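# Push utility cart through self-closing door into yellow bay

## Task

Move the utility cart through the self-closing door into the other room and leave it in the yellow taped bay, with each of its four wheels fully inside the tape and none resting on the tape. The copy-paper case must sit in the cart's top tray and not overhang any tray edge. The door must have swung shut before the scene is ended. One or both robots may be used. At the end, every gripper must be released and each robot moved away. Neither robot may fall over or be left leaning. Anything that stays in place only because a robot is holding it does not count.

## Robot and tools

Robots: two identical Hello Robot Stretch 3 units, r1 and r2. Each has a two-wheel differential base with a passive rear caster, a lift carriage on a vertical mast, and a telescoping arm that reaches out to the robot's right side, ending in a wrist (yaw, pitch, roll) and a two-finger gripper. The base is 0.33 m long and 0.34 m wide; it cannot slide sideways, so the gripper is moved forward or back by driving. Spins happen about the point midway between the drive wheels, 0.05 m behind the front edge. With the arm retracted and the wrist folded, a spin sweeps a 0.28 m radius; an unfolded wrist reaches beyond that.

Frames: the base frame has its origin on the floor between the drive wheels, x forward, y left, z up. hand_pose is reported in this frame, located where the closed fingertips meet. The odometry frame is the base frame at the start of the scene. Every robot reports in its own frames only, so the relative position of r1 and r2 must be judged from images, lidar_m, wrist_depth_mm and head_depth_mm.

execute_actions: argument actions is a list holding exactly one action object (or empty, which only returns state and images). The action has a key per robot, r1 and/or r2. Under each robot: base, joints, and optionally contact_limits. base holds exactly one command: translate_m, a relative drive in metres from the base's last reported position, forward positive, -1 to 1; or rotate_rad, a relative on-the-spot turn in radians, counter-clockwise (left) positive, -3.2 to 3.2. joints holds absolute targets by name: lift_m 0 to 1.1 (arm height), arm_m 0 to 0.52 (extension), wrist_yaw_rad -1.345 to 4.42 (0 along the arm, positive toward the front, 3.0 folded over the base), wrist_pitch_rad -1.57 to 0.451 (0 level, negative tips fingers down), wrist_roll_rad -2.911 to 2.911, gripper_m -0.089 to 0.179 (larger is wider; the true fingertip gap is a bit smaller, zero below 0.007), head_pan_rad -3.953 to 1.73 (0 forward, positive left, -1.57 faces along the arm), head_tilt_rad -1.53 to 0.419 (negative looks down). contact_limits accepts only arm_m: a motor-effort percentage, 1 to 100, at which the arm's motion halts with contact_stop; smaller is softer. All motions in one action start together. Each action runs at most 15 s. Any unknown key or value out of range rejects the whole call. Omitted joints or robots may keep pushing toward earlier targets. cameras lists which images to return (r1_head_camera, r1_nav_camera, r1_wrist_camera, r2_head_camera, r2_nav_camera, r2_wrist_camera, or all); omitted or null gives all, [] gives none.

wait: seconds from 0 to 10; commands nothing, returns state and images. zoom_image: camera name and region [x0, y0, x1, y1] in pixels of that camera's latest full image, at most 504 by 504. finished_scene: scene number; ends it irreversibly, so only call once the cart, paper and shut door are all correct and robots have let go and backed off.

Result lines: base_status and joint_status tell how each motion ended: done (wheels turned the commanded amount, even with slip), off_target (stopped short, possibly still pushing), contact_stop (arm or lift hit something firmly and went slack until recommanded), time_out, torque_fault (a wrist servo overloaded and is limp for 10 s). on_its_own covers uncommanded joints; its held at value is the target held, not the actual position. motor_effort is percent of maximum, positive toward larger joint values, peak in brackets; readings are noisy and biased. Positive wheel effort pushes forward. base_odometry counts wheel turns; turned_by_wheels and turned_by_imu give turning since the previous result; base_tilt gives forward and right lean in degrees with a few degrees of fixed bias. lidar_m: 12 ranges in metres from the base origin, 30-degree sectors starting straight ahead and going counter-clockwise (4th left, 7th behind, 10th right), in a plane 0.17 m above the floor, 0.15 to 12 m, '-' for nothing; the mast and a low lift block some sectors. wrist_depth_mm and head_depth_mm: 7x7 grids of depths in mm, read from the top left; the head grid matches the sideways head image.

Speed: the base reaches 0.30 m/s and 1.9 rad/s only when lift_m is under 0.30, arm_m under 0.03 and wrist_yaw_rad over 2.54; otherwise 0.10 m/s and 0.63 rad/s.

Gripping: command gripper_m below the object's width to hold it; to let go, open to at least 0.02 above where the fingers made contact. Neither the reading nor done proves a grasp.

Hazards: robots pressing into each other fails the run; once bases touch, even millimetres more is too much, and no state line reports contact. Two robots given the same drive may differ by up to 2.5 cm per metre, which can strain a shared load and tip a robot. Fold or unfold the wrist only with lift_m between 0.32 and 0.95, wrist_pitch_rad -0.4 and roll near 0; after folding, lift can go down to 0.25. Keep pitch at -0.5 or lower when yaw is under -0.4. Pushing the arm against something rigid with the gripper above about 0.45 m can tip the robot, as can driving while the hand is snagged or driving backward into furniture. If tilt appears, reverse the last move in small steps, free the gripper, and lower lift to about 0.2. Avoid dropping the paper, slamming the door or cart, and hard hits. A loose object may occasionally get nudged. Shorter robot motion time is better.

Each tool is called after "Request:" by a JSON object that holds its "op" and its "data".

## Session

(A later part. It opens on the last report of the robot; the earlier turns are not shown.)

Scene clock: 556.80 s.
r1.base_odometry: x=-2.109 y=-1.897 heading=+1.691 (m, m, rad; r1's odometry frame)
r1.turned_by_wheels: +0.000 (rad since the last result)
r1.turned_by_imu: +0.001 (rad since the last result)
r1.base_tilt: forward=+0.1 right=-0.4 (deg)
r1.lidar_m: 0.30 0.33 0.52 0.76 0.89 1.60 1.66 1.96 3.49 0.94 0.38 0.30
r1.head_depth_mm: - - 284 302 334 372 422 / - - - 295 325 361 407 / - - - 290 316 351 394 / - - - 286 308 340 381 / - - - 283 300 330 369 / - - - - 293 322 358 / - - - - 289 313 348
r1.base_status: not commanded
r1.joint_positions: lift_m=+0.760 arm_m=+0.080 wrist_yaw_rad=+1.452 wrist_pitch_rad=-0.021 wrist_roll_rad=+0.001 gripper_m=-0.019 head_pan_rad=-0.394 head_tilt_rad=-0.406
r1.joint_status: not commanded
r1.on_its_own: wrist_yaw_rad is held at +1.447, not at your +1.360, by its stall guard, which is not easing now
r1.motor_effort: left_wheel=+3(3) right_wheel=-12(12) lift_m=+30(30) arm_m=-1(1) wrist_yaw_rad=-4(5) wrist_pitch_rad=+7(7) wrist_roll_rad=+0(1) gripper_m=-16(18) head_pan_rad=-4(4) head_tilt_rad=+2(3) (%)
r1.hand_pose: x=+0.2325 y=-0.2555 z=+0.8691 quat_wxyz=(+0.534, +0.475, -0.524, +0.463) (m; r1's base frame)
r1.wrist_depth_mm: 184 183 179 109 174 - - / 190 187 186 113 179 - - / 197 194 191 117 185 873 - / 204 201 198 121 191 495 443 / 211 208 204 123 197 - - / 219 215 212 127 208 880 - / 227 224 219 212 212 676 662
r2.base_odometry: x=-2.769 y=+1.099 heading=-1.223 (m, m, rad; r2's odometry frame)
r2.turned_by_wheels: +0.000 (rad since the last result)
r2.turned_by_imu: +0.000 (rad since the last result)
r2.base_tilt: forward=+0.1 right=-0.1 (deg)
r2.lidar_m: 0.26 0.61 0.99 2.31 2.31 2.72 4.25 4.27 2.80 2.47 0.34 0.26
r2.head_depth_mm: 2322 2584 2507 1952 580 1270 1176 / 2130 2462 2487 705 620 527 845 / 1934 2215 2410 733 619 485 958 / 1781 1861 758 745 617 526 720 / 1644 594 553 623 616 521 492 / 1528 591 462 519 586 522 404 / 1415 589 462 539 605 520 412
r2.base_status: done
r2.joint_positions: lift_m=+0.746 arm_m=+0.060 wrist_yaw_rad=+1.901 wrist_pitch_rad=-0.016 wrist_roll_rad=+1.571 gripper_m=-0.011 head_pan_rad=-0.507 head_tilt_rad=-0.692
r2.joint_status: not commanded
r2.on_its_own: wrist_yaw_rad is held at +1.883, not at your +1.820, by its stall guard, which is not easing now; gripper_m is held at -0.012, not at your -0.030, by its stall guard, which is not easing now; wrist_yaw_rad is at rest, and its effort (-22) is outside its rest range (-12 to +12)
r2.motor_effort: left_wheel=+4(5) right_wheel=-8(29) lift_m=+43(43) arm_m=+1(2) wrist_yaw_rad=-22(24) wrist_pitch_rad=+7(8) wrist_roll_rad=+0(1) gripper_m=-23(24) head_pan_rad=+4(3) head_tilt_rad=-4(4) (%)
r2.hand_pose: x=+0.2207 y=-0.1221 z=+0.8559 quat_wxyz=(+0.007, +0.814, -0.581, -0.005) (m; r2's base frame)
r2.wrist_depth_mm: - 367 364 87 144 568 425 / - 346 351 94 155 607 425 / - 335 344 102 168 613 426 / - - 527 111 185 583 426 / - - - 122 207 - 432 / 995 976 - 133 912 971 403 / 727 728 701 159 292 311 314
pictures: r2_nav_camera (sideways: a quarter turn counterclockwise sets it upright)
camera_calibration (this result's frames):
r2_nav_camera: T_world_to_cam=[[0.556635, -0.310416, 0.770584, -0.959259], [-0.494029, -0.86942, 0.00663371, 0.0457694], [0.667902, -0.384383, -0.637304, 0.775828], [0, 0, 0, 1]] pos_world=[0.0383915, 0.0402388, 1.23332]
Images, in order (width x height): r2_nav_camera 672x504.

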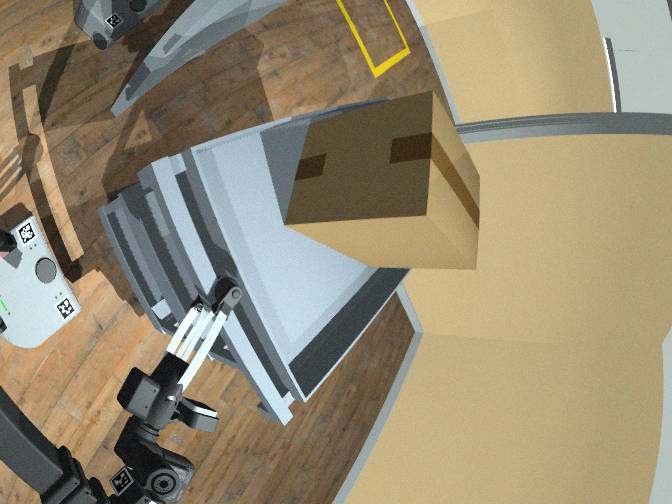

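Request:
{"op": "execute_actions", "data": {"actions": [{"r2":{"base":{"rotate_rad":0.33}}}], "cameras": []}}

Request:
{"op": "execute_actions", "data": {"actions": [{"r2":{"base":{"translate_m":-0.35},"joints":{"head_pan_rad":-0.2,"head_tilt_rad":-0.6}}}], "cameras": ["r2_nav_camera","r2_head_camera"]}}

Scene clock: 558.63 s.
r1.base_odometry: x=-2.109 y=-1.897 heading=+1.691 (m, m, rad; r1's odometry frame)
r1.turned_by_wheels: +0.000 (rad since the last result)
r1.turned_by_imu: +0.000 (rad since the last result)
r1.base_tilt: forward=+0.1 right=-0.4 (deg)
r1.lidar_m: 0.30 0.33 0.52 0.76 0.89 1.61 1.67 1.96 3.49 0.99 0.38 0.30
r1.head_depth_mm: - - 284 302 334 373 421 / - - - 295 325 361 407 / - - - 290 316 350 394 / - - - 286 308 340 381 / - - - 283 300 330 369 / - - - - 293 321 358 / - - - - 289 313 347
r1.base_status: not commanded
r1.joint_positions: lift_m=+0.760 arm_m=+0.080 wrist_yaw_rad=+1.452 wrist_pitch_rad=-0.021 wrist_roll_rad=+0.001 gripper_m=-0.019 head_pan_rad=-0.394 head_tilt_rad=-0.406
r1.joint_status: not commanded
r1.on_its_own: wrist_yaw_rad is held at +1.447, not at your +1.360, by its stall guard, which is not easing now
r1.motor_effort: left_wheel=+3(3) right_wheel=-12(12) lift_m=+30(30) arm_m=-1(1) wrist_yaw_rad=-5(4) wrist_pitch_rad=+7(7) wrist_roll_rad=+1(0) gripper_m=-17(17) head_pan_rad=-4(4) head_tilt_rad=+2(2) (%)
r1.hand_pose: x=+0.2325 y=-0.2555 z=+0.8691 quat_wxyz=(+0.534, +0.475, -0.524, +0.463) (m; r1's base frame)
r1.wrist_depth_mm: 185 182 179 109 173 - - / 191 188 185 113 179 - - / 197 194 192 117 185 - - / 204 201 197 120 190 458 411 / 212 208 204 123 197 932 432 / 220 216 212 127 209 874 - / 228 224 220 211 213 669 -
r2.base_odometry: x=-2.769 y=+1.099 heading=-0.893 (m, m, rad; r2's odometry frame)
r2.turned_by_wheels: +0.330 (rad since the last result)
r2.turned_by_imu: +0.303 (rad since the last result)
r2.base_tilt: forward=+0.1 right=-0.1 (deg)
r2.lidar_m: 0.30 0.62 2.35 2.30 2.45 3.60 4.26 3.26 2.52 2.46 0.31 0.29
r2.head_depth_mm: 1662 1876 2149 735 622 476 733 / 1591 631 678 734 620 472 780 / 1520 603 564 679 619 477 761 / 1456 597 490 577 617 488 746 / 3863 597 517 612 616 484 745 / 3870 594 584 689 614 478 697 / 3724 3403 2347 1863 584 469 1102
r2.base_status: done
r2.joint_positions: lift_m=+0.746 arm_m=+0.060 wrist_yaw_rad=+1.868 wrist_pitch_rad=-0.021 wrist_roll_rad=+1.573 gripper_m=-0.011 head_pan_rad=-0.507 head_tilt_rad=-0.692
r2.joint_status: not commanded
r2.on_its_own: wrist_yaw_rad is held at +1.883, not at your +1.820, by its stall guard, which is not easing now; gripper_m is held at -0.012, not at your -0.030, by its stall guard, which is not easing now; wrist_yaw_rad is at rest, and its effort (+17) is outside its rest range (-12 to +12)
r2.motor_effort: left_wheel=-3(10) right_wheel=+11(22) lift_m=+43(42) arm_m=+1(1) wrist_yaw_rad=+17(24) wrist_pitch_rad=+9(9) wrist_roll_rad=-1(1) gripper_m=-22(23) head_pan_rad=+3(2) head_tilt_rad=-4(4) (%)
r2.hand_pose: x=+0.2231 y=-0.1301 z=+0.8546 quat_wxyz=(+0.008, +0.804, -0.595, -0.007) (m; r2's base frame)
r2.wrist_depth_mm: 283 287 56 54 116 121 421 / - 399 324 61 132 537 421 / - - - 71 154 527 421 / - - 993 85 187 - 421 / 775 774 785 104 695 801 393 / 612 634 - 133 333 337 340 / - - - 279 - - 928
pictures: none
No camera images: the call's "cameras" was empty. Leave "cameras" out to get every camera's image.

Scene clock: 563.10 s.
r1.base_odometry: x=-2.109 y=-1.897 heading=+1.691 (m, m, rad; r1's odometry frame)
r1.turned_by_wheels: +0.000 (rad since the last result)
r1.turned_by_imu: +0.000 (rad since the last result)
r1.base_tilt: forward=+0.1 right=-0.4 (deg)
r1.lidar_m: 0.30 0.33 0.52 0.76 0.89 1.61 1.67 1.96 3.50 1.29 0.38 0.30
r1.head_depth_mm: - - 284 302 334 373 421 / - - - 295 324 361 408 / - - - 290 316 351 394 / - - - 286 308 340 381 / - - - 283 300 331 369 / - - - - 293 322 358 / - - - - 288 313 347
r1.base_status: not commanded
r1.joint_positions: lift_m=+0.760 arm_m=+0.080 wrist_yaw_rad=+1.452 wrist_pitch_rad=-0.021 wrist_roll_rad=+0.001 gripper_m=-0.019 head_pan_rad=-0.394 head_tilt_rad=-0.406
r1.joint_status: not commanded
r1.on_its_own: wrist_yaw_rad is held at +1.447, not at your +1.360, by its stall guard, which is not easing now
r1.motor_effort: left_wheel=+3(3) right_wheel=-12(12) lift_m=+30(30) arm_m=-1(1) wrist_yaw_rad=-5(4) wrist_pitch_rad=+7(7) wrist_roll_rad=+1(0) gripper_m=-17(17) head_pan_rad=-4(4) head_tilt_rad=+2(3) (%)
r1.hand_pose: x=+0.2325 y=-0.2555 z=+0.8691 quat_wxyz=(+0.534, +0.475, -0.524, +0.463) (m; r1's base frame)
r1.wrist_depth_mm: 184 182 179 109 174 - 491 / 191 188 185 113 179 624 480 / 197 194 191 117 186 639 493 / 204 200 198 120 191 532 472 / 211 208 204 123 198 - - / 219 216 213 127 208 864 852 / 229 225 220 211 213 601 666
r2.base_odometry: x=-2.988 y=+1.372 heading=-0.893 (m, m, rad; r2's odometry frame)
r2.turned_by_wheels: +0.000 (rad since the last result)
r2.turned_by_imu: +0.000 (rad since the last result)
r2.base_tilt: forward=+0.2 right=-0.1 (deg)
r2.lidar_m: 0.28 1.30 2.38 2.33 2.48 3.64 3.91 3.23 2.48 2.45 0.32 0.28
r2.head_depth_mm: 1678 1810 536 585 655 558 436 / 1683 1793 517 504 616 556 438 / - - 518 536 610 556 408 / - - 571 624 652 554 453 / - - 2757 2009 647 553 415 / - - 2887 2139 1711 539 429 / - - 2496 1534 1349 1376 1203
r2.base_status: done
r2.joint_positions: lift_m=+0.746 arm_m=+0.060 wrist_yaw_rad=+1.895 wrist_pitch_rad=-0.018 wrist_roll_rad=+1.572 gripper_m=-0.011 head_pan_rad=-0.207 head_tilt_rad=-0.606
r2.joint_status: all done
r2.on_its_own: wrist_yaw_rad is held at +1.883, not at your +1.820, by its stall guard, which is not easing now; gripper_m is held at -0.012, not at your -0.030, by its stall guard, which is not easing now; wrist_yaw_rad is at rest, and its effort (-15) is outside its rest range (-12 to +12)
r2.motor_effort: left_wheel=+2(9) right_wheel=-7(22) lift_m=+43(43) arm_m=+2(1) wrist_yaw_rad=-15(50) wrist_pitch_rad=+8(9) wrist_roll_rad=-1(1) gripper_m=-22(24) head_pan_rad=+3(24) head_tilt_rad=+2(11) (%)
r2.hand_pose: x=+0.2211 y=-0.1234 z=+0.8554 quat_wxyz=(+0.007, +0.812, -0.584, -0.006) (m; r2's base frame)
r2.wrist_depth_mm: 300 301 304 63 123 509 426 / - 332 307 71 138 539 425 / - - - 81 157 562 425 / 976 - 941 95 184 998 424 / - - - 112 236 - 400 / - - - 134 327 329 338 / - - - 198 - - 970
pictures: r2_head_camera (sideways: a quarter turn clockwise sets it upright), r2_nav_camera (sideways: a quarter turn counterclockwise sets it upright)
camera_calibration (this result's frames):
r2_head_camera: T_world_to_cam=[[-0.604652, 0.0960261, -0.79068, 1.05226], [0.171358, 0.985143, -0.0113984, 0.0146171], [0.777838, -0.142381, -0.612124, 0.755848], [0, 0, 0, 1]] pos_world=[0.0458218, -0.00782625, 1.29484]
r2_nav_camera: T_world_to_cam=[[0.556613, -0.118092, 0.822336, -1.02672], [-0.215697, -0.976443, 0.0057755, 0.0451882], [0.802282, -0.18059, -0.568973, 0.686116], [0, 0, 0, 1]] pos_world=[0.0307754, 0.0467815, 1.23443]
Images, in order (width x height): r2_head_camera 896x504, r2_nav_camera 672x504.

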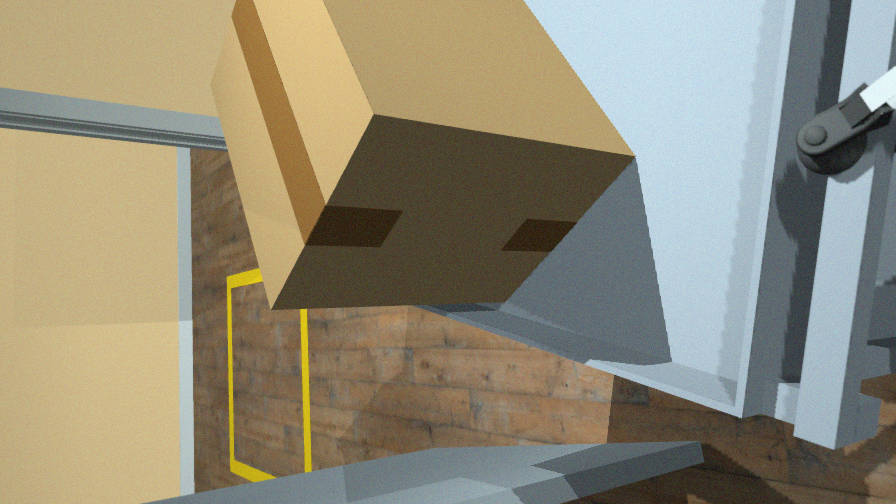

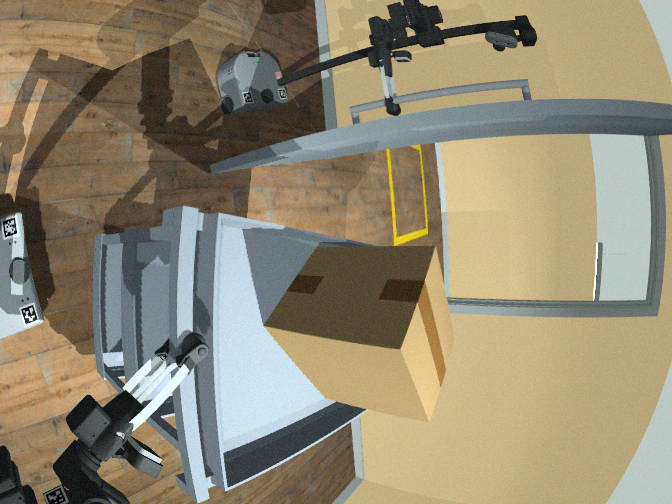

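Request:
{"op": "execute_actions", "data": {"actions": [{"r2":{"joints":{"arm_m":0.2},"contact_limits":{"arm_m":35}}}], "cameras": ["r2_nav_camera","r2_head_camera"]}}

Scene clock: 565.57 s.
r1.base_odometry: x=-2.109 y=-1.897 heading=+1.691 (m, m, rad; r1's odometry frame)
r1.turned_by_wheels: +0.000 (rad since the last result)
r1.turned_by_imu: +0.000 (rad since the last result)
r1.base_tilt: forward=+0.1 right=-0.5 (deg)
r1.lidar_m: 0.30 0.33 0.51 0.76 0.89 1.60 1.67 1.95 3.48 1.29 0.38 0.30
r1.head_depth_mm: - - 284 303 334 373 421 / - - - 295 325 361 407 / - - - 290 316 350 394 / - - - 286 308 340 380 / - - - 283 300 331 369 / - - - - 293 321 357 / - - - - 288 313 348
r1.base_status: not commanded
r1.joint_positions: lift_m=+0.760 arm_m=+0.080 wrist_yaw_rad=+1.452 wrist_pitch_rad=-0.021 wrist_roll_rad=+0.001 gripper_m=-0.019 head_pan_rad=-0.394 head_tilt_rad=-0.406
r1.joint_status: not commanded
r1.on_its_own: wrist_yaw_rad is held at +1.447, not at your +1.360, by its stall guard, which is not easing now
r1.motor_effort: left_wheel=+3(3) right_wheel=-12(12) lift_m=+30(30) arm_m=-1(1) wrist_yaw_rad=-5(5) wrist_pitch_rad=+7(7) wrist_roll_rad=+0(0) gripper_m=-18(18) head_pan_rad=-4(5) head_tilt_rad=+2(3) (%)
r1.hand_pose: x=+0.2325 y=-0.2555 z=+0.8691 quat_wxyz=(+0.534, +0.475, -0.524, +0.463) (m; r1's base frame)
r1.wrist_depth_mm: 184 182 180 109 174 - 532 / 191 188 185 113 179 631 531 / 197 194 190 117 185 654 545 / 204 200 197 121 191 548 511 / 212 208 204 123 198 - - / 220 216 212 127 208 877 857 / 228 224 220 211 213 612 583
r2.base_odometry: x=-2.988 y=+1.372 heading=-0.893 (m, m, rad; r2's odometry frame)
r2.turned_by_wheels: +0.000 (rad since the last result)
r2.turned_by_imu: +0.000 (rad since the last result)
r2.base_tilt: forward=+0.1 right=-0.1 (deg)
r2.lidar_m: 0.28 1.30 2.38 2.33 2.49 3.62 3.89 3.23 2.49 2.44 0.35 0.28
r2.head_depth_mm: 1673 1811 520 521 636 557 458 / 1682 1786 533 557 618 556 453 / - - 563 611 652 556 408 / - - 617 691 670 583 450 / - - 2897 2151 1709 1411 1212 / - - 2855 2138 1708 1416 1206 / - - 2519 1539 1350 1376 1206
r2.base_status: not commanded
r2.joint_positions: lift_m=+0.746 arm_m=+0.199 wrist_yaw_rad=+1.954 wrist_pitch_rad=-0.019 wrist_roll_rad=+1.571 gripper_m=-0.011 head_pan_rad=-0.207 head_tilt_rad=-0.606
r2.joint_status: all done
r2.on_its_own: wrist_yaw_rad is held at +1.934, not at your +1.820, by its stall guard, which is not easing now; gripper_m is held at -0.012, not at your -0.030, by its stall guard, which is not easing now; wrist_yaw_rad is at rest, and its effort (-25) is outside its rest range (-12 to +12)
r2.motor_effort: left_wheel=+2(5) right_wheel=-4(11) lift_m=+42(42) arm_m=+5(9) wrist_yaw_rad=-25(65) wrist_pitch_rad=+8(8) wrist_roll_rad=-1(1) gripper_m=-21(23) head_pan_rad=+4(3) head_tilt_rad=+2(2) (%)
r2.contact_limits: arm_m 35 (drawing in: default 14, maximum 24; extending or still: default 22, maximum 35)
r2.hand_pose: x=+0.2158 y=-0.2487 z=+0.8551 quat_wxyz=(+0.008, +0.829, -0.559, -0.005) (m; r2's base frame)
r2.wrist_depth_mm: - 329 333 76 134 538 422 / - 322 327 84 147 571 423 / - 404 373 94 163 615 427 / - - - 105 183 550 426 / - - - 118 215 - 413 / - - - 133 - - 378 / - - - 171 307 315 321
pictures: r2_head_camera (sideways: a quarter turn clockwise sets it upright), r2_nav_camera (sideways: a quarter turn counterclockwise sets it upright)
camera_calibration (this result's frames):
r2_head_camera: T_world_to_cam=[[-0.604653, 0.0960171, -0.790681, 1.05227], [0.171344, 0.985145, -0.0113984, 0.0146173], [0.777841, -0.14237, -0.612123, 0.755847], [0, 0, 0, 1]] pos_world=[0.045822, -0.00782568, 1.29484]
r2_nav_camera: T_world_to_cam=[[0.556614, -0.118084, 0.822337, -1.02672], [-0.215683, -0.976446, 0.00577549, 0.0451881], [0.802286, -0.180578, -0.568972, 0.686115], [0, 0, 0, 1]] pos_world=[0.0307749, 0.0467819, 1.23443]
Images, in order (width x height): r2_head_camera 896x504, r2_nav_camera 672x504.

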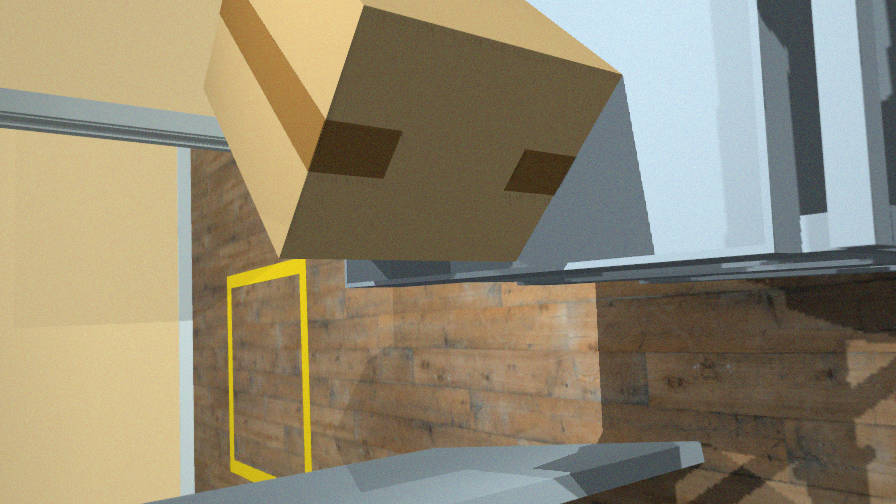

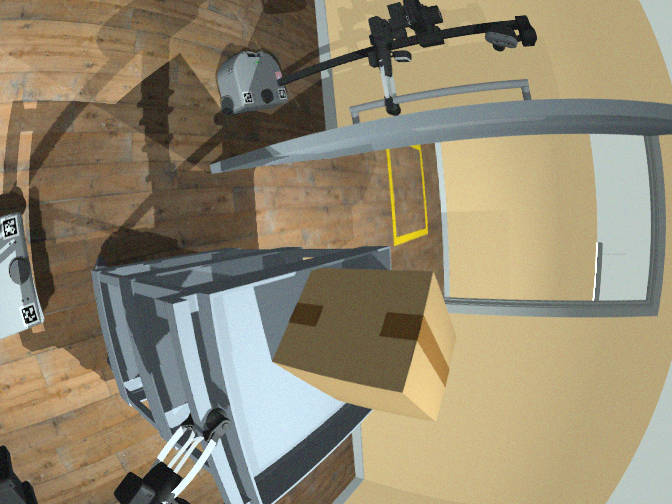

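Request:
{"op": "execute_actions", "data": {"actions": [{"r2":{"base":{"rotate_rad":0.15},"joints":{"arm_m":0.3},"contact_limits":{"arm_m":35}}}], "cameras": []}}

Request:
{"op": "execute_actions", "data": {"actions": [{"r2":{"base":{"translate_m":0.25}}}], "cameras": ["r2_nav_camera","r2_head_camera"]}}

Scene clock: 568.07 s.
r1.base_odometry: x=-2.109 y=-1.897 heading=+1.691 (m, m, rad; r1's odometry frame)
r1.turned_by_wheels: +0.000 (rad since the last result)
r1.turned_by_imu: +0.000 (rad since the last result)
r1.base_tilt: forward=+0.0 right=-0.4 (deg)
r1.lidar_m: 0.30 0.33 0.52 0.76 0.89 1.61 1.67 1.96 3.50 1.30 0.38 0.30
r1.head_depth_mm: - - 284 302 334 373 421 / - - - 295 325 361 407 / - - - 290 316 351 393 / - - - 286 307 340 381 / - - - 283 300 330 369 / - - - - 293 322 358 / - - - - 289 313 347
r1.base_status: not commanded
r1.joint_positions: lift_m=+0.760 arm_m=+0.080 wrist_yaw_rad=+1.452 wrist_pitch_rad=-0.021 wrist_roll_rad=+0.001 gripper_m=-0.019 head_pan_rad=-0.394 head_tilt_rad=-0.406
r1.joint_status: not commanded
r1.on_its_own: wrist_yaw_rad is held at +1.447, not at your +1.360, by its stall guard, which is not easing now
r1.motor_effort: left_wheel=+3(4) right_wheel=-12(12) lift_m=+30(30) arm_m=-1(1) wrist_yaw_rad=-5(5) wrist_pitch_rad=+7(7) wrist_roll_rad=+1(1) gripper_m=-17(17) head_pan_rad=-3(5) head_tilt_rad=+3(2) (%)
r1.hand_pose: x=+0.2325 y=-0.2555 z=+0.8691 quat_wxyz=(+0.534, +0.475, -0.524, +0.463) (m; r1's base frame)
r1.wrist_depth_mm: 185 182 179 109 174 - - / 191 188 185 113 180 630 570 / 197 194 191 117 185 651 572 / 203 201 198 120 191 552 549 / 211 208 205 123 198 - - / 219 216 212 127 208 879 842 / 228 224 220 211 213 622 596
r2.base_odometry: x=-2.988 y=+1.372 heading=-0.743 (m, m, rad; r2's odometry frame)
r2.turned_by_wheels: +0.150 (rad since the last result)
r2.turned_by_imu: +0.086 (rad since the last result)
r2.base_tilt: forward=+0.1 right=-0.1 (deg)
r2.lidar_m: 0.76 1.31 2.35 2.34 2.57 3.94 3.90 3.02 2.45 2.43 0.36 0.31
r2.head_depth_mm: 1642 1732 548 588 638 558 418 / - - 581 637 671 544 461 / - - 963 708 696 868 795 / - - 2912 2085 1612 1354 1192 / - - 2906 2147 1707 1408 1213 / - - 2739 2003 1607 1394 1207 / 1192 1068 999 1157 1641 1410 1208
r2.base_status: done
r2.joint_positions: lift_m=+0.746 arm_m=+0.299 wrist_yaw_rad=+1.961 wrist_pitch_rad=-0.019 wrist_roll_rad=+1.571 gripper_m=-0.011 head_pan_rad=-0.207 head_tilt_rad=-0.606
r2.joint_status: all done
r2.on_its_own: wrist_yaw_rad is held at +1.934, not at your +1.820, by its stall guard, which is still easing; gripper_m is held at -0.012, not at your -0.030, by its stall guard, which is not easing now
r2.motor_effort: left_wheel=+2(10) right_wheel=-2(20) lift_m=+43(43) arm_m=+6(7) wrist_yaw_rad=-33(65) wrist_pitch_rad=+8(9) wrist_roll_rad=-1(1) gripper_m=-21(23) head_pan_rad=+3(3) head_tilt_rad=+2(3) (%)
r2.contact_limits: arm_m 35 (drawing in: default 14, maximum 24; extending or still: default 22, maximum 35)
r2.hand_pose: x=+0.2151 y=-0.3471 z=+0.8551 quat_wxyz=(+0.008, +0.831, -0.557, -0.005) (m; r2's base frame)
r2.wrist_depth_mm: - 338 341 79 137 533 420 / - 327 327 87 150 569 421 / - 383 355 96 165 616 424 / - - - 107 185 554 426 / - - - 119 213 - 422 / - - - 133 - - 384 / - - - 166 300 311 322
pictures: none
No camera images: the call's "cameras" was empty. Leave "cameras" out to get every camera's image.

Scene clock: 571.53 s.
r1.base_odometry: x=-2.109 y=-1.897 heading=+1.691 (m, m, rad; r1's odometry frame)
r1.turned_by_wheels: +0.000 (rad since the last result)
r1.turned_by_imu: +0.000 (rad since the last result)
r1.base_tilt: forward=+0.1 right=-0.4 (deg)
r1.lidar_m: 0.30 0.33 0.52 0.76 0.89 1.60 1.67 1.95 3.47 1.11 0.38 0.31
r1.head_depth_mm: - - 284 302 334 373 422 / - - - 295 325 361 407 / - - - 290 316 351 394 / - - - 286 308 340 381 / - - - 283 300 331 369 / - - - - 293 322 358 / - - - - 289 313 347
r1.base_status: not commanded
r1.joint_positions: lift_m=+0.760 arm_m=+0.080 wrist_yaw_rad=+1.452 wrist_pitch_rad=-0.021 wrist_roll_rad=+0.001 gripper_m=-0.019 head_pan_rad=-0.394 head_tilt_rad=-0.406
r1.joint_status: not commanded
r1.on_its_own: wrist_yaw_rad is held at +1.447, not at your +1.360, by its stall guard, which is not easing now
r1.motor_effort: left_wheel=+3(4) right_wheel=-12(12) lift_m=+30(30) arm_m=-1(1) wrist_yaw_rad=-4(5) wrist_pitch_rad=+7(7) wrist_roll_rad=+0(1) gripper_m=-17(17) head_pan_rad=-3(5) head_tilt_rad=+4(3) (%)
r1.hand_pose: x=+0.2325 y=-0.2555 z=+0.8691 quat_wxyz=(+0.534, +0.475, -0.524, +0.463) (m; r1's base frame)
r1.wrist_depth_mm: 184 182 179 109 174 - - / 191 188 184 113 179 601 - / 198 195 191 117 185 633 - / 204 201 198 120 191 586 573 / 211 208 204 123 197 - - / 220 216 211 127 209 890 800 / 228 225 219 211 213 641 639
r2.base_odometry: x=-2.804 y=+1.203 heading=-0.744 (m, m, rad; r2's odometry frame)
r2.turned_by_wheels: -0.001 (rad since the last result)
r2.turned_by_imu: -0.279 (rad since the last result)
r2.base_tilt: forward=+0.1 right=+0.0 (deg)
r2.lidar_m: 0.36 0.77 2.20 2.34 2.37 3.00 4.11 3.97 2.63 2.44 0.28 0.23
r2.head_depth_mm: 1662 1835 521 488 619 558 475 / 1615 1751 520 507 581 556 475 / 1574 1685 516 527 607 556 488 / 1556 1710 515 549 616 599 794 / - - 2920 814 735 954 1159 / 3890 - 2883 896 1665 1413 1209 / 3765 - 2856 2134 1694 1407 1208
r2.base_status: done
r2.joint_positions: lift_m=+0.746 arm_m=+0.300 wrist_yaw_rad=+2.027 wrist_pitch_rad=-0.020 wrist_roll_rad=+1.571 gripper_m=-0.011 head_pan_rad=-0.207 head_tilt_rad=-0.606
r2.joint_status: not commanded
r2.on_its_own: wrist_yaw_rad is held at +2.030, not at your +1.820, by its stall guard, which is not easing now; gripper_m is held at -0.012, not at your -0.030, by its stall guard, which is not easing now; right_wheel is at rest, and its effort (+20) is outside its rest range (-18 to +18)
r2.motor_effort: left_wheel=-9(11) right_wheel=+20(27) lift_m=+43(43) arm_m=+2(5) wrist_yaw_rad=+3(50) wrist_pitch_rad=+9(9) wrist_roll_rad=+0(1) gripper_m=-22(22) head_pan_rad=+4(2) head_tilt_rad=+3(2) (%)
r2.hand_pose: x=+0.2081 y=-0.3321 z=+0.8547 quat_wxyz=(+0.009, +0.849, -0.529, -0.005) (m; r2's base frame)
r2.wrist_depth_mm: - 451 441 103 160 612 419 / - 403 402 108 169 603 423 / - 363 367 114 177 610 423 / - 369 374 121 188 601 421 / - - 494 126 199 575 424 / - - - 132 - - 411 / - - - 144 226 - 378
pictures: r2_head_camera (sideways: a quarter turn clockwise sets it upright), r2_nav_camera (sideways: a quarter turn counterclockwise sets it upright)
camera_calibration (this result's frames):
r2_head_camera: T_world_to_cam=[[-0.604586, 0.0959544, -0.790739, 1.05234], [0.171268, 0.985159, -0.0114017, 0.0146221], [0.777909, -0.142321, -0.612047, 0.755748], [0, 0, 0, 1]] pos_world=[0.0458232, -0.00782271, 1.29485]
r2_nav_camera: T_world_to_cam=[[0.556546, -0.118024, 0.822391, -1.02679], [-0.215607, -0.976463, 0.00577451, 0.045189], [0.802353, -0.180527, -0.568893, 0.686012], [0, 0, 0, 1]] pos_world=[0.0307775, 0.0467825, 1.23443]
Images, in order (width x height): r2_head_camera 896x504, r2_nav_camera 672x504.

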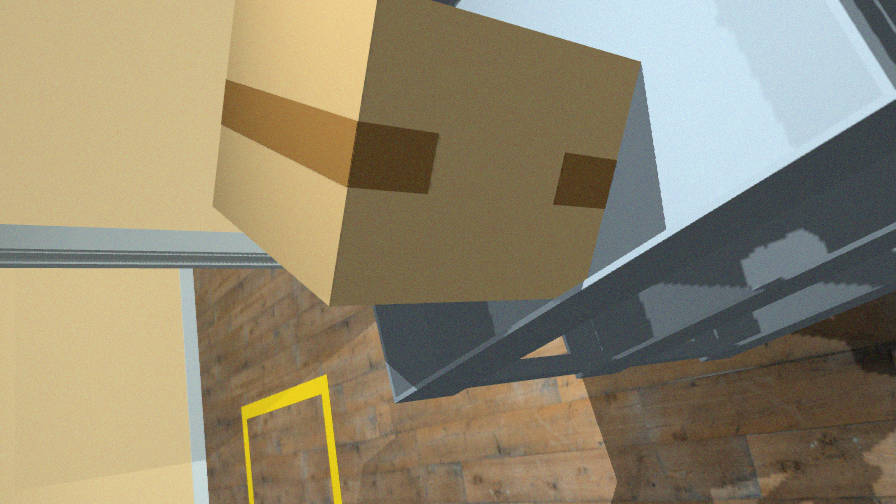

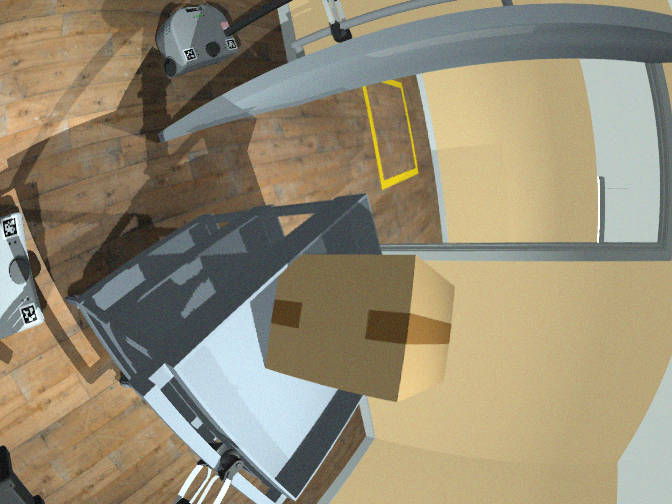

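Request:
{"op": "execute_actions", "data": {"actions": [{"r2":{"joints":{"gripper_m":0.12}}}], "cameras": []}}

Request:
{"op": "execute_actions", "data": {"actions": [{"r2":{"base":{"translate_m":-0.3},"joints":{"head_pan_rad":0,"head_tilt_rad":-0.8}}}], "cameras": []}}

Request:
{"op": "execute_actions", "data": {"actions": [{"r2":{"base":{"rotate_rad":-0.5},"joints":{"arm_m":0,"wrist_yaw_rad":3.0,"wrist_roll_rad":0,"wrist_pitch_rad":-0.4,"gripper_m":0.0}}}], "cameras": ["r2_nav_camera"]}}

Scene clock: 573.90 s.
r1.base_odometry: x=-2.109 y=-1.897 heading=+1.691 (m, m, rad; r1's odometry frame)
r1.turned_by_wheels: +0.000 (rad since the last result)
r1.turned_by_imu: +0.000 (rad since the last result)
r1.base_tilt: forward=+0.1 right=-0.4 (deg)
r1.lidar_m: 0.30 0.33 0.52 0.76 0.89 1.61 1.67 1.96 3.49 1.11 0.37 0.30
r1.head_depth_mm: - - 284 302 334 373 421 / - - - 295 325 361 407 / - - - 290 316 350 394 / - - - 286 308 340 380 / - - - 283 300 331 369 / - - - - 293 322 358 / - - - - 289 313 348
r1.base_status: not commanded
r1.joint_positions: lift_m=+0.760 arm_m=+0.080 wrist_yaw_rad=+1.452 wrist_pitch_rad=-0.021 wrist_roll_rad=+0.001 gripper_m=-0.019 head_pan_rad=-0.394 head_tilt_rad=-0.406
r1.joint_status: not commanded
r1.on_its_own: wrist_yaw_rad is held at +1.447, not at your +1.360, by its stall guard, which is not easing now
r1.motor_effort: left_wheel=+3(3) right_wheel=-12(12) lift_m=+30(30) arm_m=-1(1) wrist_yaw_rad=-5(5) wrist_pitch_rad=+7(7) wrist_roll_rad=+1(1) gripper_m=-19(18) head_pan_rad=-4(4) head_tilt_rad=+2(2) (%)
r1.hand_pose: x=+0.2325 y=-0.2555 z=+0.8691 quat_wxyz=(+0.534, +0.475, -0.524, +0.463) (m; r1's base frame)
r1.wrist_depth_mm: 185 182 179 109 174 - - / 191 188 184 113 179 613 - / 197 194 191 117 184 625 - / 204 201 198 121 191 575 582 / 212 207 205 123 197 - - / 219 216 211 127 208 880 811 / 229 224 219 211 212 641 640
r2.base_odometry: x=-2.804 y=+1.203 heading=-0.743 (m, m, rad; r2's odometry frame)
r2.turned_by_wheels: +0.001 (rad since the last result)
r2.turned_by_imu: +0.001 (rad since the last result)
r2.base_tilt: forward=+0.2 right=-0.1 (deg)
r2.lidar_m: 0.36 0.77 2.22 2.34 2.36 2.99 4.10 3.97 2.63 2.44 0.27 0.23
r2.head_depth_mm: 1671 1829 521 488 619 558 477 / 1619 1751 518 506 579 557 474 / 1567 1688 516 526 606 556 501 / 1558 1718 514 549 616 600 791 / - - 2886 812 735 957 1167 / 3813 - 2879 1926 1654 1415 1207 / 3783 - 2902 2135 1697 1404 1207
r2.base_status: not commanded
r2.joint_positions: lift_m=+0.746 arm_m=+0.300 wrist_yaw_rad=+2.027 wrist_pitch_rad=-0.019 wrist_roll_rad=+1.571 gripper_m=+0.120 head_pan_rad=-0.207 head_tilt_rad=-0.606
r2.joint_status: all done
r2.on_its_own: wrist_yaw_rad is held at +2.030, not at your +1.820, by its stall guard, which is not easing now
r2.motor_effort: left_wheel=+0(9) right_wheel=+1(21) lift_m=+43(43) arm_m=+1(2) wrist_yaw_rad=+3(2) wrist_pitch_rad=+8(9) wrist_roll_rad=-1(1) gripper_m=+0(96) head_pan_rad=+3(3) head_tilt_rad=+3(3) (%)
r2.hand_pose: x=+0.2082 y=-0.3321 z=+0.8549 quat_wxyz=(+0.009, +0.849, -0.529, -0.005) (m; r2's base frame)
r2.wrist_depth_mm: - 444 435 101 159 604 423 / - 398 402 106 166 607 420 / - 362 368 112 175 609 419 / - 367 376 118 185 612 422 / - - 529 125 195 570 426 / - - - 133 206 - 412 / - - - 142 224 - 381
pictures: none
No camera images: the call's "cameras" was empty. Leave "cameras" out to get every camera's image.

Scene clock: 578.30 s.
r1.base_odometry: x=-2.109 y=-1.897 heading=+1.691 (m, m, rad; r1's odometry frame)
r1.turned_by_wheels: +0.000 (rad since the last result)
r1.turned_by_imu: +0.000 (rad since the last result)
r1.base_tilt: forward=+0.1 right=-0.4 (deg)
r1.lidar_m: 0.30 0.33 0.51 0.76 0.89 1.60 1.67 1.96 3.51 1.36 0.38 0.30
r1.head_depth_mm: - - 284 302 334 373 421 / - - - 295 325 361 407 / - - - 290 316 350 394 / - - - 286 307 340 381 / - - - 283 300 331 369 / - - - - 293 322 357 / - - - - 289 313 348
r1.base_status: not commanded
r1.joint_positions: lift_m=+0.760 arm_m=+0.080 wrist_yaw_rad=+1.452 wrist_pitch_rad=-0.021 wrist_roll_rad=+0.001 gripper_m=-0.019 head_pan_rad=-0.394 head_tilt_rad=-0.406
r1.joint_status: not commanded
r1.on_its_own: wrist_yaw_rad is held at +1.447, not at your +1.360, by its stall guard, which is not easing now
r1.motor_effort: left_wheel=+3(3) right_wheel=-12(12) lift_m=+30(30) arm_m=-1(1) wrist_yaw_rad=-4(5) wrist_pitch_rad=+7(7) wrist_roll_rad=+1(1) gripper_m=-17(17) head_pan_rad=-4(4) head_tilt_rad=+2(3) (%)
r1.hand_pose: x=+0.2325 y=-0.2555 z=+0.8691 quat_wxyz=(+0.534, +0.475, -0.524, +0.463) (m; r1's base frame)
r1.wrist_depth_mm: 184 182 179 109 174 - - / 190 188 185 113 180 607 - / 197 194 191 116 185 629 - / 204 201 198 121 191 582 576 / 211 208 205 122 197 - - / 220 217 212 127 208 870 809 / 227 224 220 211 212 642 641
r2.base_odometry: x=-3.025 y=+1.406 heading=-0.743 (m, m, rad; r2's odometry frame)
r2.turned_by_wheels: +0.000 (rad since the last result)
r2.turned_by_imu: +0.001 (rad since the last result)
r2.base_tilt: forward=+0.1 right=-0.1 (deg)
r2.lidar_m: 0.52 1.05 2.48 2.30 2.33 2.94 3.81 3.84 2.67 2.47 2.51 0.50
r2.head_depth_mm: 655 689 779 632 987 1217 1134 / 679 725 799 654 908 1203 1136 / 3431 781 822 1086 1008 1205 1136 / 3774 1041 1275 1474 1454 1285 1134 / 3787 2709 2118 1738 1478 1288 1132 / 3734 2733 2109 1693 1476 1281 1131 / 3539 1463 1289 1653 1472 1277 1131
r2.base_status: done
r2.joint_positions: lift_m=+0.746 arm_m=+0.300 wrist_yaw_rad=+2.027 wrist_pitch_rad=-0.019 wrist_roll_rad=+1.571 gripper_m=+0.120 head_pan_rad=-0.007 head_tilt_rad=-0.790
r2.joint_status: all done
r2.on_its_own: wrist_yaw_rad is held at +2.030, not at your +1.820, by its stall guard, which is not easing now
r2.motor_effort: left_wheel=+1(4) right_wheel=+0(6) lift_m=+43(43) arm_m=+1(1) wrist_yaw_rad=+2(2) wrist_pitch_rad=+8(8) wrist_roll_rad=+0(1) gripper_m=+0(0) head_pan_rad=+4(19) head_tilt_rad=-5(21) (%)
r2.hand_pose: x=+0.2082 y=-0.3321 z=+0.8549 quat_wxyz=(+0.009, +0.849, -0.529, -0.005) (m; r2's base frame)
r2.wrist_depth_mm: - - 652 422 980 615 701 / - - 605 441 - 612 727 / - - 753 470 - 605 743 / - - - 490 - 526 672 / - - - - - - 959 / - - - - - - 943 / - - - - - - 984
pictures: none
No camera images: the call's "cameras" was empty. Leave "cameras" out to get every camera's image.

Scene clock: 581.73 s.
r1.base_odometry: x=-2.109 y=-1.897 heading=+1.691 (m, m, rad; r1's odometry frame)
r1.turned_by_wheels: +0.000 (rad since the last result)
r1.turned_by_imu: +0.000 (rad since the last result)
r1.base_tilt: forward=+0.1 right=-0.4 (deg)
r1.lidar_m: 0.30 0.33 0.52 0.76 0.89 1.60 1.67 1.96 3.49 1.30 0.38 0.30
r1.head_depth_mm: - - 284 302 334 373 421 / - - - 295 324 361 407 / - - - 290 316 350 394 / - - - 286 308 341 381 / - - - 283 300 331 368 / - - - - 293 322 358 / - - - - 288 313 347
r1.base_status: not commanded
r1.joint_positions: lift_m=+0.760 arm_m=+0.080 wrist_yaw_rad=+1.452 wrist_pitch_rad=-0.021 wrist_roll_rad=+0.001 gripper_m=-0.019 head_pan_rad=-0.394 head_tilt_rad=-0.406
r1.joint_status: not commanded
r1.on_its_own: wrist_yaw_rad is held at +1.447, not at your +1.360, by its stall guard, which is not easing now
r1.motor_effort: left_wheel=+3(3) right_wheel=-12(12) lift_m=+30(30) arm_m=-1(1) wrist_yaw_rad=-5(4) wrist_pitch_rad=+7(7) wrist_roll_rad=+1(0) gripper_m=-17(18) head_pan_rad=-4(4) head_tilt_rad=+3(3) (%)
r1.hand_pose: x=+0.2325 y=-0.2555 z=+0.8691 quat_wxyz=(+0.534, +0.475, -0.524, +0.463) (m; r1's base frame)
r1.wrist_depth_mm: 185 183 180 109 174 - - / 191 187 184 113 179 614 - / 197 195 191 117 184 628 - / 204 201 197 121 190 583 577 / 211 208 204 122 198 - - / 219 215 212 127 208 869 803 / 226 224 220 210 213 641 640
r2.base_odometry: x=-3.025 y=+1.406 heading=-1.243 (m, m, rad; r2's odometry frame)
r2.turned_by_wheels: -0.500 (rad since the last result)
r2.turned_by_imu: -0.499 (rad since the last result)
r2.base_tilt: forward=+0.2 right=-0.1 (deg)
r2.lidar_m: 0.50 0.54 1.05 2.47 2.31 2.34 2.99 3.81 3.87 2.65 2.47 2.51
r2.head_depth_mm: 2623 2720 2071 1758 1480 1282 1138 / 2496 2718 922 1710 1487 1291 1138 / 2312 2438 771 1115 1346 1283 1133 / 2177 997 822 1082 1255 1260 1132 / 1969 941 797 652 914 1192 1137 / 659 716 795 728 1200 1259 1127 / 660 715 790 1133 1394 1278 1128
r2.base_status: done
r2.joint_positions: lift_m=+0.746 arm_m=+0.001 wrist_yaw_rad=+2.997 wrist_pitch_rad=-0.413 wrist_roll_rad=+0.004 gripper_m=+0.000 head_pan_rad=-0.007 head_tilt_rad=-0.790
r2.joint_status: all done
r2.motor_effort: left_wheel=+1(7) right_wheel=-1(7) lift_m=+43(43) arm_m=-2(0) wrist_yaw_rad=+3(6) wrist_pitch_rad=+6(7) wrist_roll_rad=-1(3) gripper_m=-4(99) head_pan_rad=+3(3) head_tilt_rad=-5(5) (%)
r2.hand_pose: x=+0.0111 y=+0.0766 z=+0.7592 quat_wxyz=(+0.195, +0.702, +0.095, +0.679) (m; r2's base frame)
r2.wrist_depth_mm: - - - - - - - / - - - - - - - / - - - - - - - / - - - - - - - / - - - - - - - / - - - - - - 901 / 919 931 933 927 930 955 773
pictures: r2_nav_camera (sideways: a quarter turn counterclockwise sets it upright)
camera_calibration (this result's frames):
r2_nav_camera: T_world_to_cam=[[0.709956, -0.00612675, 0.704219, -0.8737], [-0.0161257, -0.999841, 0.00755843, 0.0416512], [0.704061, -0.0167222, -0.709942, 0.870088], [0, 0, 0, 1]] pos_world=[0.00836531, 0.0508415, 1.23267]
Images, in order (width x height): r2_nav_camera 672x504.

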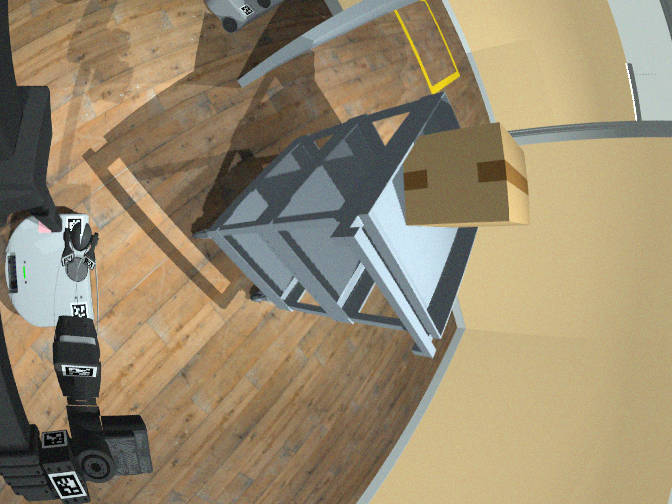

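Request:
{"op": "execute_actions", "data": {"actions": [{"r2":{"base":{"rotate_rad":-0.96},"joints":{"lift_m":0.25}}}], "cameras": []}}

Request:
{"op": "execute_actions", "data": {"actions": [{"r2":{"base":{"translate_m":1.0}}}], "cameras": []}}

Request:
{"op": "execute_actions", "data": {"actions": [{"r2":{"base":{"rotate_rad":-1.57},"joints":{"head_pan_rad":-1.57,"head_tilt_rad":-0.5}}}], "cameras": ["r2_nav_camera"]}}

Scene clock: 587.33 s.
r1.base_odometry: x=-2.109 y=-1.897 heading=+1.691 (m, m, rad; r1's odometry frame)
r1.turned_by_wheels: +0.000 (rad since the last result)
r1.turned_by_imu: +0.001 (rad since the last result)
r1.base_tilt: forward=+0.2 right=-0.4 (deg)
r1.lidar_m: 0.30 0.33 0.52 0.76 0.89 1.60 1.67 1.95 3.48 1.23 0.38 0.30
r1.head_depth_mm: - - 284 302 334 373 421 / - - - 295 324 361 407 / - - - 290 316 350 394 / - - - 286 307 340 381 / - - - 283 300 331 369 / - - - - 293 322 358 / - - - - 289 314 347
r1.base_status: not commanded
r1.joint_positions: lift_m=+0.760 arm_m=+0.080 wrist_yaw_rad=+1.452 wrist_pitch_rad=-0.021 wrist_roll_rad=+0.001 gripper_m=-0.019 head_pan_rad=-0.394 head_tilt_rad=-0.406
r1.joint_status: not commanded
r1.on_its_own: wrist_yaw_rad is held at +1.447, not at your +1.360, by its stall guard, which is not easing now
r1.motor_effort: left_wheel=+3(3) right_wheel=-12(12) lift_m=+30(30) arm_m=-1(1) wrist_yaw_rad=-5(5) wrist_pitch_rad=+7(7) wrist_roll_rad=+1(1) gripper_m=-17(18) head_pan_rad=-4(4) head_tilt_rad=+2(3) (%)
r1.hand_pose: x=+0.2325 y=-0.2555 z=+0.8691 quat_wxyz=(+0.534, +0.475, -0.524, +0.463) (m; r1's base frame)
r1.wrist_depth_mm: 184 182 179 109 174 - - / 191 188 185 113 179 612 - / 197 194 191 117 184 636 - / 204 201 197 121 191 584 572 / 211 207 205 123 198 - - / 219 216 212 127 208 871 808 / 229 224 219 212 212 653 641
r2.base_odometry: x=-3.025 y=+1.406 heading=-2.203 (m, m, rad; r2's odometry frame)
r2.turned_by_wheels: -0.960 (rad since the last result)
r2.turned_by_imu: -0.959 (rad since the last result)
r2.base_tilt: forward=+0.1 right=-0.1 (deg)
r2.lidar_m: 2.47 0.75 0.50 0.63 1.05 2.40 2.30 2.37 3.18 3.80 3.61 2.58
r2.head_depth_mm: 2150 2478 2137 1755 1486 1290 1137 / 2145 2446 2132 1755 1477 1283 1135 / 2146 2447 2121 1744 1484 1290 1134 / 2137 2440 2119 1749 1484 1286 1136 / 2166 2420 2116 1747 1473 1283 1131 / 2151 2420 2130 1746 1476 1285 1133 / 2150 2415 2107 1737 1472 1280 1130
r2.base_status: done
r2.joint_positions: lift_m=+0.251 arm_m=+0.001 wrist_yaw_rad=+2.997 wrist_pitch_rad=-0.414 wrist_roll_rad=+0.004 gripper_m=+0.000 head_pan_rad=-0.007 head_tilt_rad=-0.790
r2.joint_status: all done
r2.motor_effort: left_wheel=+2(8) right_wheel=-2(6) lift_m=+15(38) arm_m=-2(2) wrist_yaw_rad=+2(2) wrist_pitch_rad=+6(6) wrist_roll_rad=-1(1) gripper_m=-4(3) head_pan_rad=+4(3) head_tilt_rad=-5(5) (%)
r2.hand_pose: x=+0.0110 y=+0.0765 z=+0.2642 quat_wxyz=(+0.195, +0.702, +0.095, +0.679) (m; r2's base frame)
r2.wrist_depth_mm: - - - - - - - / 972 - - 818 588 673 - / 896 - 905 894 804 851 940 / 676 - 689 693 690 688 702 / 547 545 576 599 563 560 575 / 471 - - - 468 467 474 / - - - - 404 408 407
pictures: none
No camera images: the call's "cameras" was empty. Leave "cameras" out to get every camera's image.

Scene clock: 592.37 s.
r1.base_odometry: x=-2.109 y=-1.897 heading=+1.691 (m, m, rad; r1's odometry frame)
r1.turned_by_wheels: +0.000 (rad since the last result)
r1.turned_by_imu: +0.001 (rad since the last result)
r1.base_tilt: forward=+0.1 right=-0.4 (deg)
r1.lidar_m: 0.30 0.33 0.52 0.76 0.90 1.60 1.67 1.96 3.49 4.99 0.38 0.30
r1.head_depth_mm: - - 284 302 334 372 421 / - - - 295 325 361 408 / - - - 290 316 350 394 / - - - 286 308 340 381 / - - - 283 300 331 369 / - - - - 293 321 358 / - - - - 288 313 348
r1.base_status: not commanded
r1.joint_positions: lift_m=+0.760 arm_m=+0.080 wrist_yaw_rad=+1.452 wrist_pitch_rad=-0.021 wrist_roll_rad=+0.001 gripper_m=-0.019 head_pan_rad=-0.394 head_tilt_rad=-0.406
r1.joint_status: not commanded
r1.on_its_own: wrist_yaw_rad is held at +1.447, not at your +1.360, by its stall guard, which is not easing now
r1.motor_effort: left_wheel=+3(3) right_wheel=-12(12) lift_m=+30(30) arm_m=-1(1) wrist_yaw_rad=-5(4) wrist_pitch_rad=+7(7) wrist_roll_rad=+0(1) gripper_m=-17(16) head_pan_rad=-4(4) head_tilt_rad=+2(3) (%)
r1.hand_pose: x=+0.2325 y=-0.2555 z=+0.8691 quat_wxyz=(+0.534, +0.475, -0.524, +0.463) (m; r1's base frame)
r1.wrist_depth_mm: 185 182 179 109 174 - - / 191 188 185 113 179 606 - / 198 194 191 116 185 630 - / 204 201 198 121 191 590 585 / 211 208 205 123 197 - - / 219 215 212 127 208 883 821 / 228 224 219 211 211 649 647
r2.base_odometry: x=-3.616 y=+0.599 heading=-2.203 (m, m, rad; r2's odometry frame)
r2.turned_by_wheels: +0.000 (rad since the last result)
r2.turned_by_imu: +0.004 (rad since the last result)
r2.base_tilt: forward=+0.2 right=-0.1 (deg)
r2.lidar_m: 1.46 1.51 2.04 2.05 0.68 0.74 3.31 3.44 3.98 3.78 2.12 1.53
r2.head_depth_mm: 1264 1454 1693 1754 1485 1293 1139 / 1272 1450 1688 1739 1478 1289 1139 / 1267 1451 1690 1743 1481 1286 1133 / 1262 1440 1699 1753 1477 1287 1132 / 1264 1447 1701 1733 1474 1281 1134 / 1255 1445 1683 1734 1465 1272 1127 / 1264 1434 1680 1736 1472 1281 1132
r2.base_status: done
r2.joint_positions: lift_m=+0.251 arm_m=+0.001 wrist_yaw_rad=+2.998 wrist_pitch_rad=-0.414 wrist_roll_rad=+0.004 gripper_m=+0.000 head_pan_rad=-0.007 head_tilt_rad=-0.791
r2.joint_status: not commanded
r2.motor_effort: left_wheel=+1(11) right_wheel=-1(6) lift_m=+15(15) arm_m=+0(1) wrist_yaw_rad=+2(3) wrist_pitch_rad=+6(6) wrist_roll_rad=-2(2) gripper_m=-4(4) head_pan_rad=+2(3) head_tilt_rad=-4(5) (%)
r2.hand_pose: x=+0.0109 y=+0.0765 z=+0.2642 quat_wxyz=(+0.195, +0.702, +0.095, +0.679) (m; r2's base frame)
r2.wrist_depth_mm: 957 - - - - - - / 640 - - - - - - / 798 - 879 906 923 928 927 / 646 - 685 688 695 692 694 / 552 547 585 597 560 558 565 / 475 - - - 468 470 475 / - - - - 408 407 407
pictures: none
No camera images: the call's "cameras" was empty. Leave "cameras" out to get every camera's image.

Scene clock: 594.50 s.
r1.base_odometry: x=-2.109 y=-1.897 heading=+1.691 (m, m, rad; r1's odometry frame)
r1.turned_by_wheels: +0.000 (rad since the last result)
r1.turned_by_imu: +0.000 (rad since the last result)
r1.base_tilt: forward=+0.1 right=-0.4 (deg)
r1.lidar_m: 0.30 0.33 0.52 0.76 0.89 1.60 1.66 1.96 3.50 5.01 0.37 0.31
r1.head_depth_mm: - - 284 302 334 373 421 / - - - 295 325 361 407 / - - - 290 316 350 394 / - - - 286 307 340 381 / - - - 282 300 331 369 / - - - - 293 322 358 / - - - - 288 313 348
r1.base_status: not commanded
r1.joint_positions: lift_m=+0.760 arm_m=+0.080 wrist_yaw_rad=+1.452 wrist_pitch_rad=-0.021 wrist_roll_rad=+0.001 gripper_m=-0.019 head_pan_rad=-0.394 head_tilt_rad=-0.406
r1.joint_status: not commanded
r1.on_its_own: wrist_yaw_rad is held at +1.447, not at your +1.360, by its stall guard, which is not easing now
r1.motor_effort: left_wheel=+3(4) right_wheel=-12(12) lift_m=+30(30) arm_m=-1(1) wrist_yaw_rad=-5(5) wrist_pitch_rad=+7(7) wrist_roll_rad=+1(0) gripper_m=-17(16) head_pan_rad=-5(4) head_tilt_rad=+2(3) (%)
r1.hand_pose: x=+0.2325 y=-0.2555 z=+0.8691 quat_wxyz=(+0.534, +0.475, -0.524, +0.463) (m; r1's base frame)
r1.wrist_depth_mm: 184 182 179 109 174 - - / 191 188 185 113 179 608 - / 197 195 191 117 185 626 - / 203 201 198 121 191 587 578 / 212 208 205 123 197 - - / 219 216 212 127 209 882 830 / 228 225 220 211 213 648 644
r2.base_odometry: x=-3.616 y=+0.599 heading=+2.510 (m, m, rad; r2's odometry frame)
r2.turned_by_wheels: -1.570 (rad since the last result)
r2.turned_by_imu: -1.561 (rad since the last result)
r2.base_tilt: forward=+0.2 right=-0.1 (deg)
r2.lidar_m: 3.78 2.14 1.53 1.46 1.51 2.03 2.05 0.67 0.74 3.31 3.43 3.95
r2.head_depth_mm: 2756 3015 3280 2534 1912 1538 1256 / 2765 3042 3292 2534 1920 1537 1285 / 2763 3036 3202 2514 1903 1536 1284 / 2775 3045 3236 2510 1890 1523 1283 / 2774 3013 3214 2486 1889 1529 1270 / 2770 3020 3227 2459 1889 1518 1273 / 2759 3039 3210 2456 1886 1522 1276
r2.base_status: done
r2.joint_positions: lift_m=+0.251 arm_m=+0.001 wrist_yaw_rad=+2.998 wrist_pitch_rad=-0.414 wrist_roll_rad=+0.004 gripper_m=+0.000 head_pan_rad=-1.563 head_tilt_rad=-0.507
r2.joint_status: all done
r2.motor_effort: left_wheel=+1(14) right_wheel=-1(8) lift_m=+15(16) arm_m=-1(2) wrist_yaw_rad=+1(1) wrist_pitch_rad=+6(6) wrist_roll_rad=-2(1) gripper_m=-4(3) head_pan_rad=-3(43) head_tilt_rad=+3(24) (%)
r2.hand_pose: x=+0.0109 y=+0.0765 z=+0.2642 quat_wxyz=(+0.195, +0.702, +0.095, +0.679) (m; r2's base frame)
r2.wrist_depth_mm: - - - - - - - / - - - - - - - / 870 - 883 894 906 904 929 / 677 - 684 691 690 706 702 / 551 547 577 592 557 563 568 / 474 - - - 476 478 479 / - - - - 403 411 412
pictures: r2_nav_camera (sideways: a quarter turn counterclockwise sets it upright)
camera_calibration (this result's frames):
r2_nav_camera: T_world_to_cam=[[0.00266271, -0.484964, 0.87453, -1.0914], [-0.999984, 0.00304398, 0.0047327, 0.0513293], [-0.00495724, -0.874529, -0.484948, 0.581717], [0, 0, 0, 1]] pos_world=[0.0571183, -0.0207197, 1.23633]
Images, in order (width x height): r2_nav_camera 672x504.

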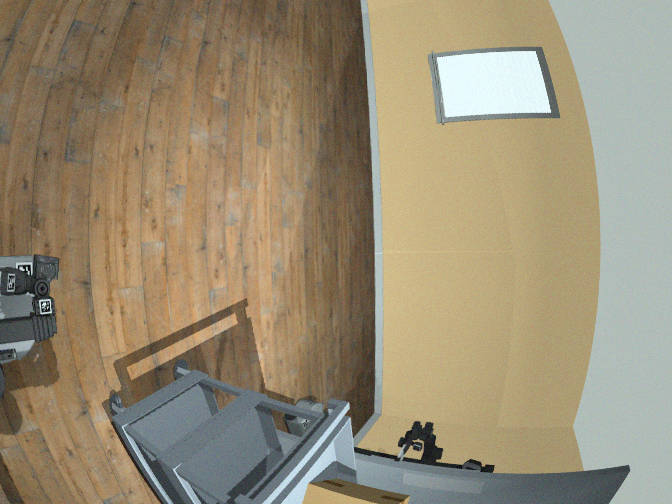

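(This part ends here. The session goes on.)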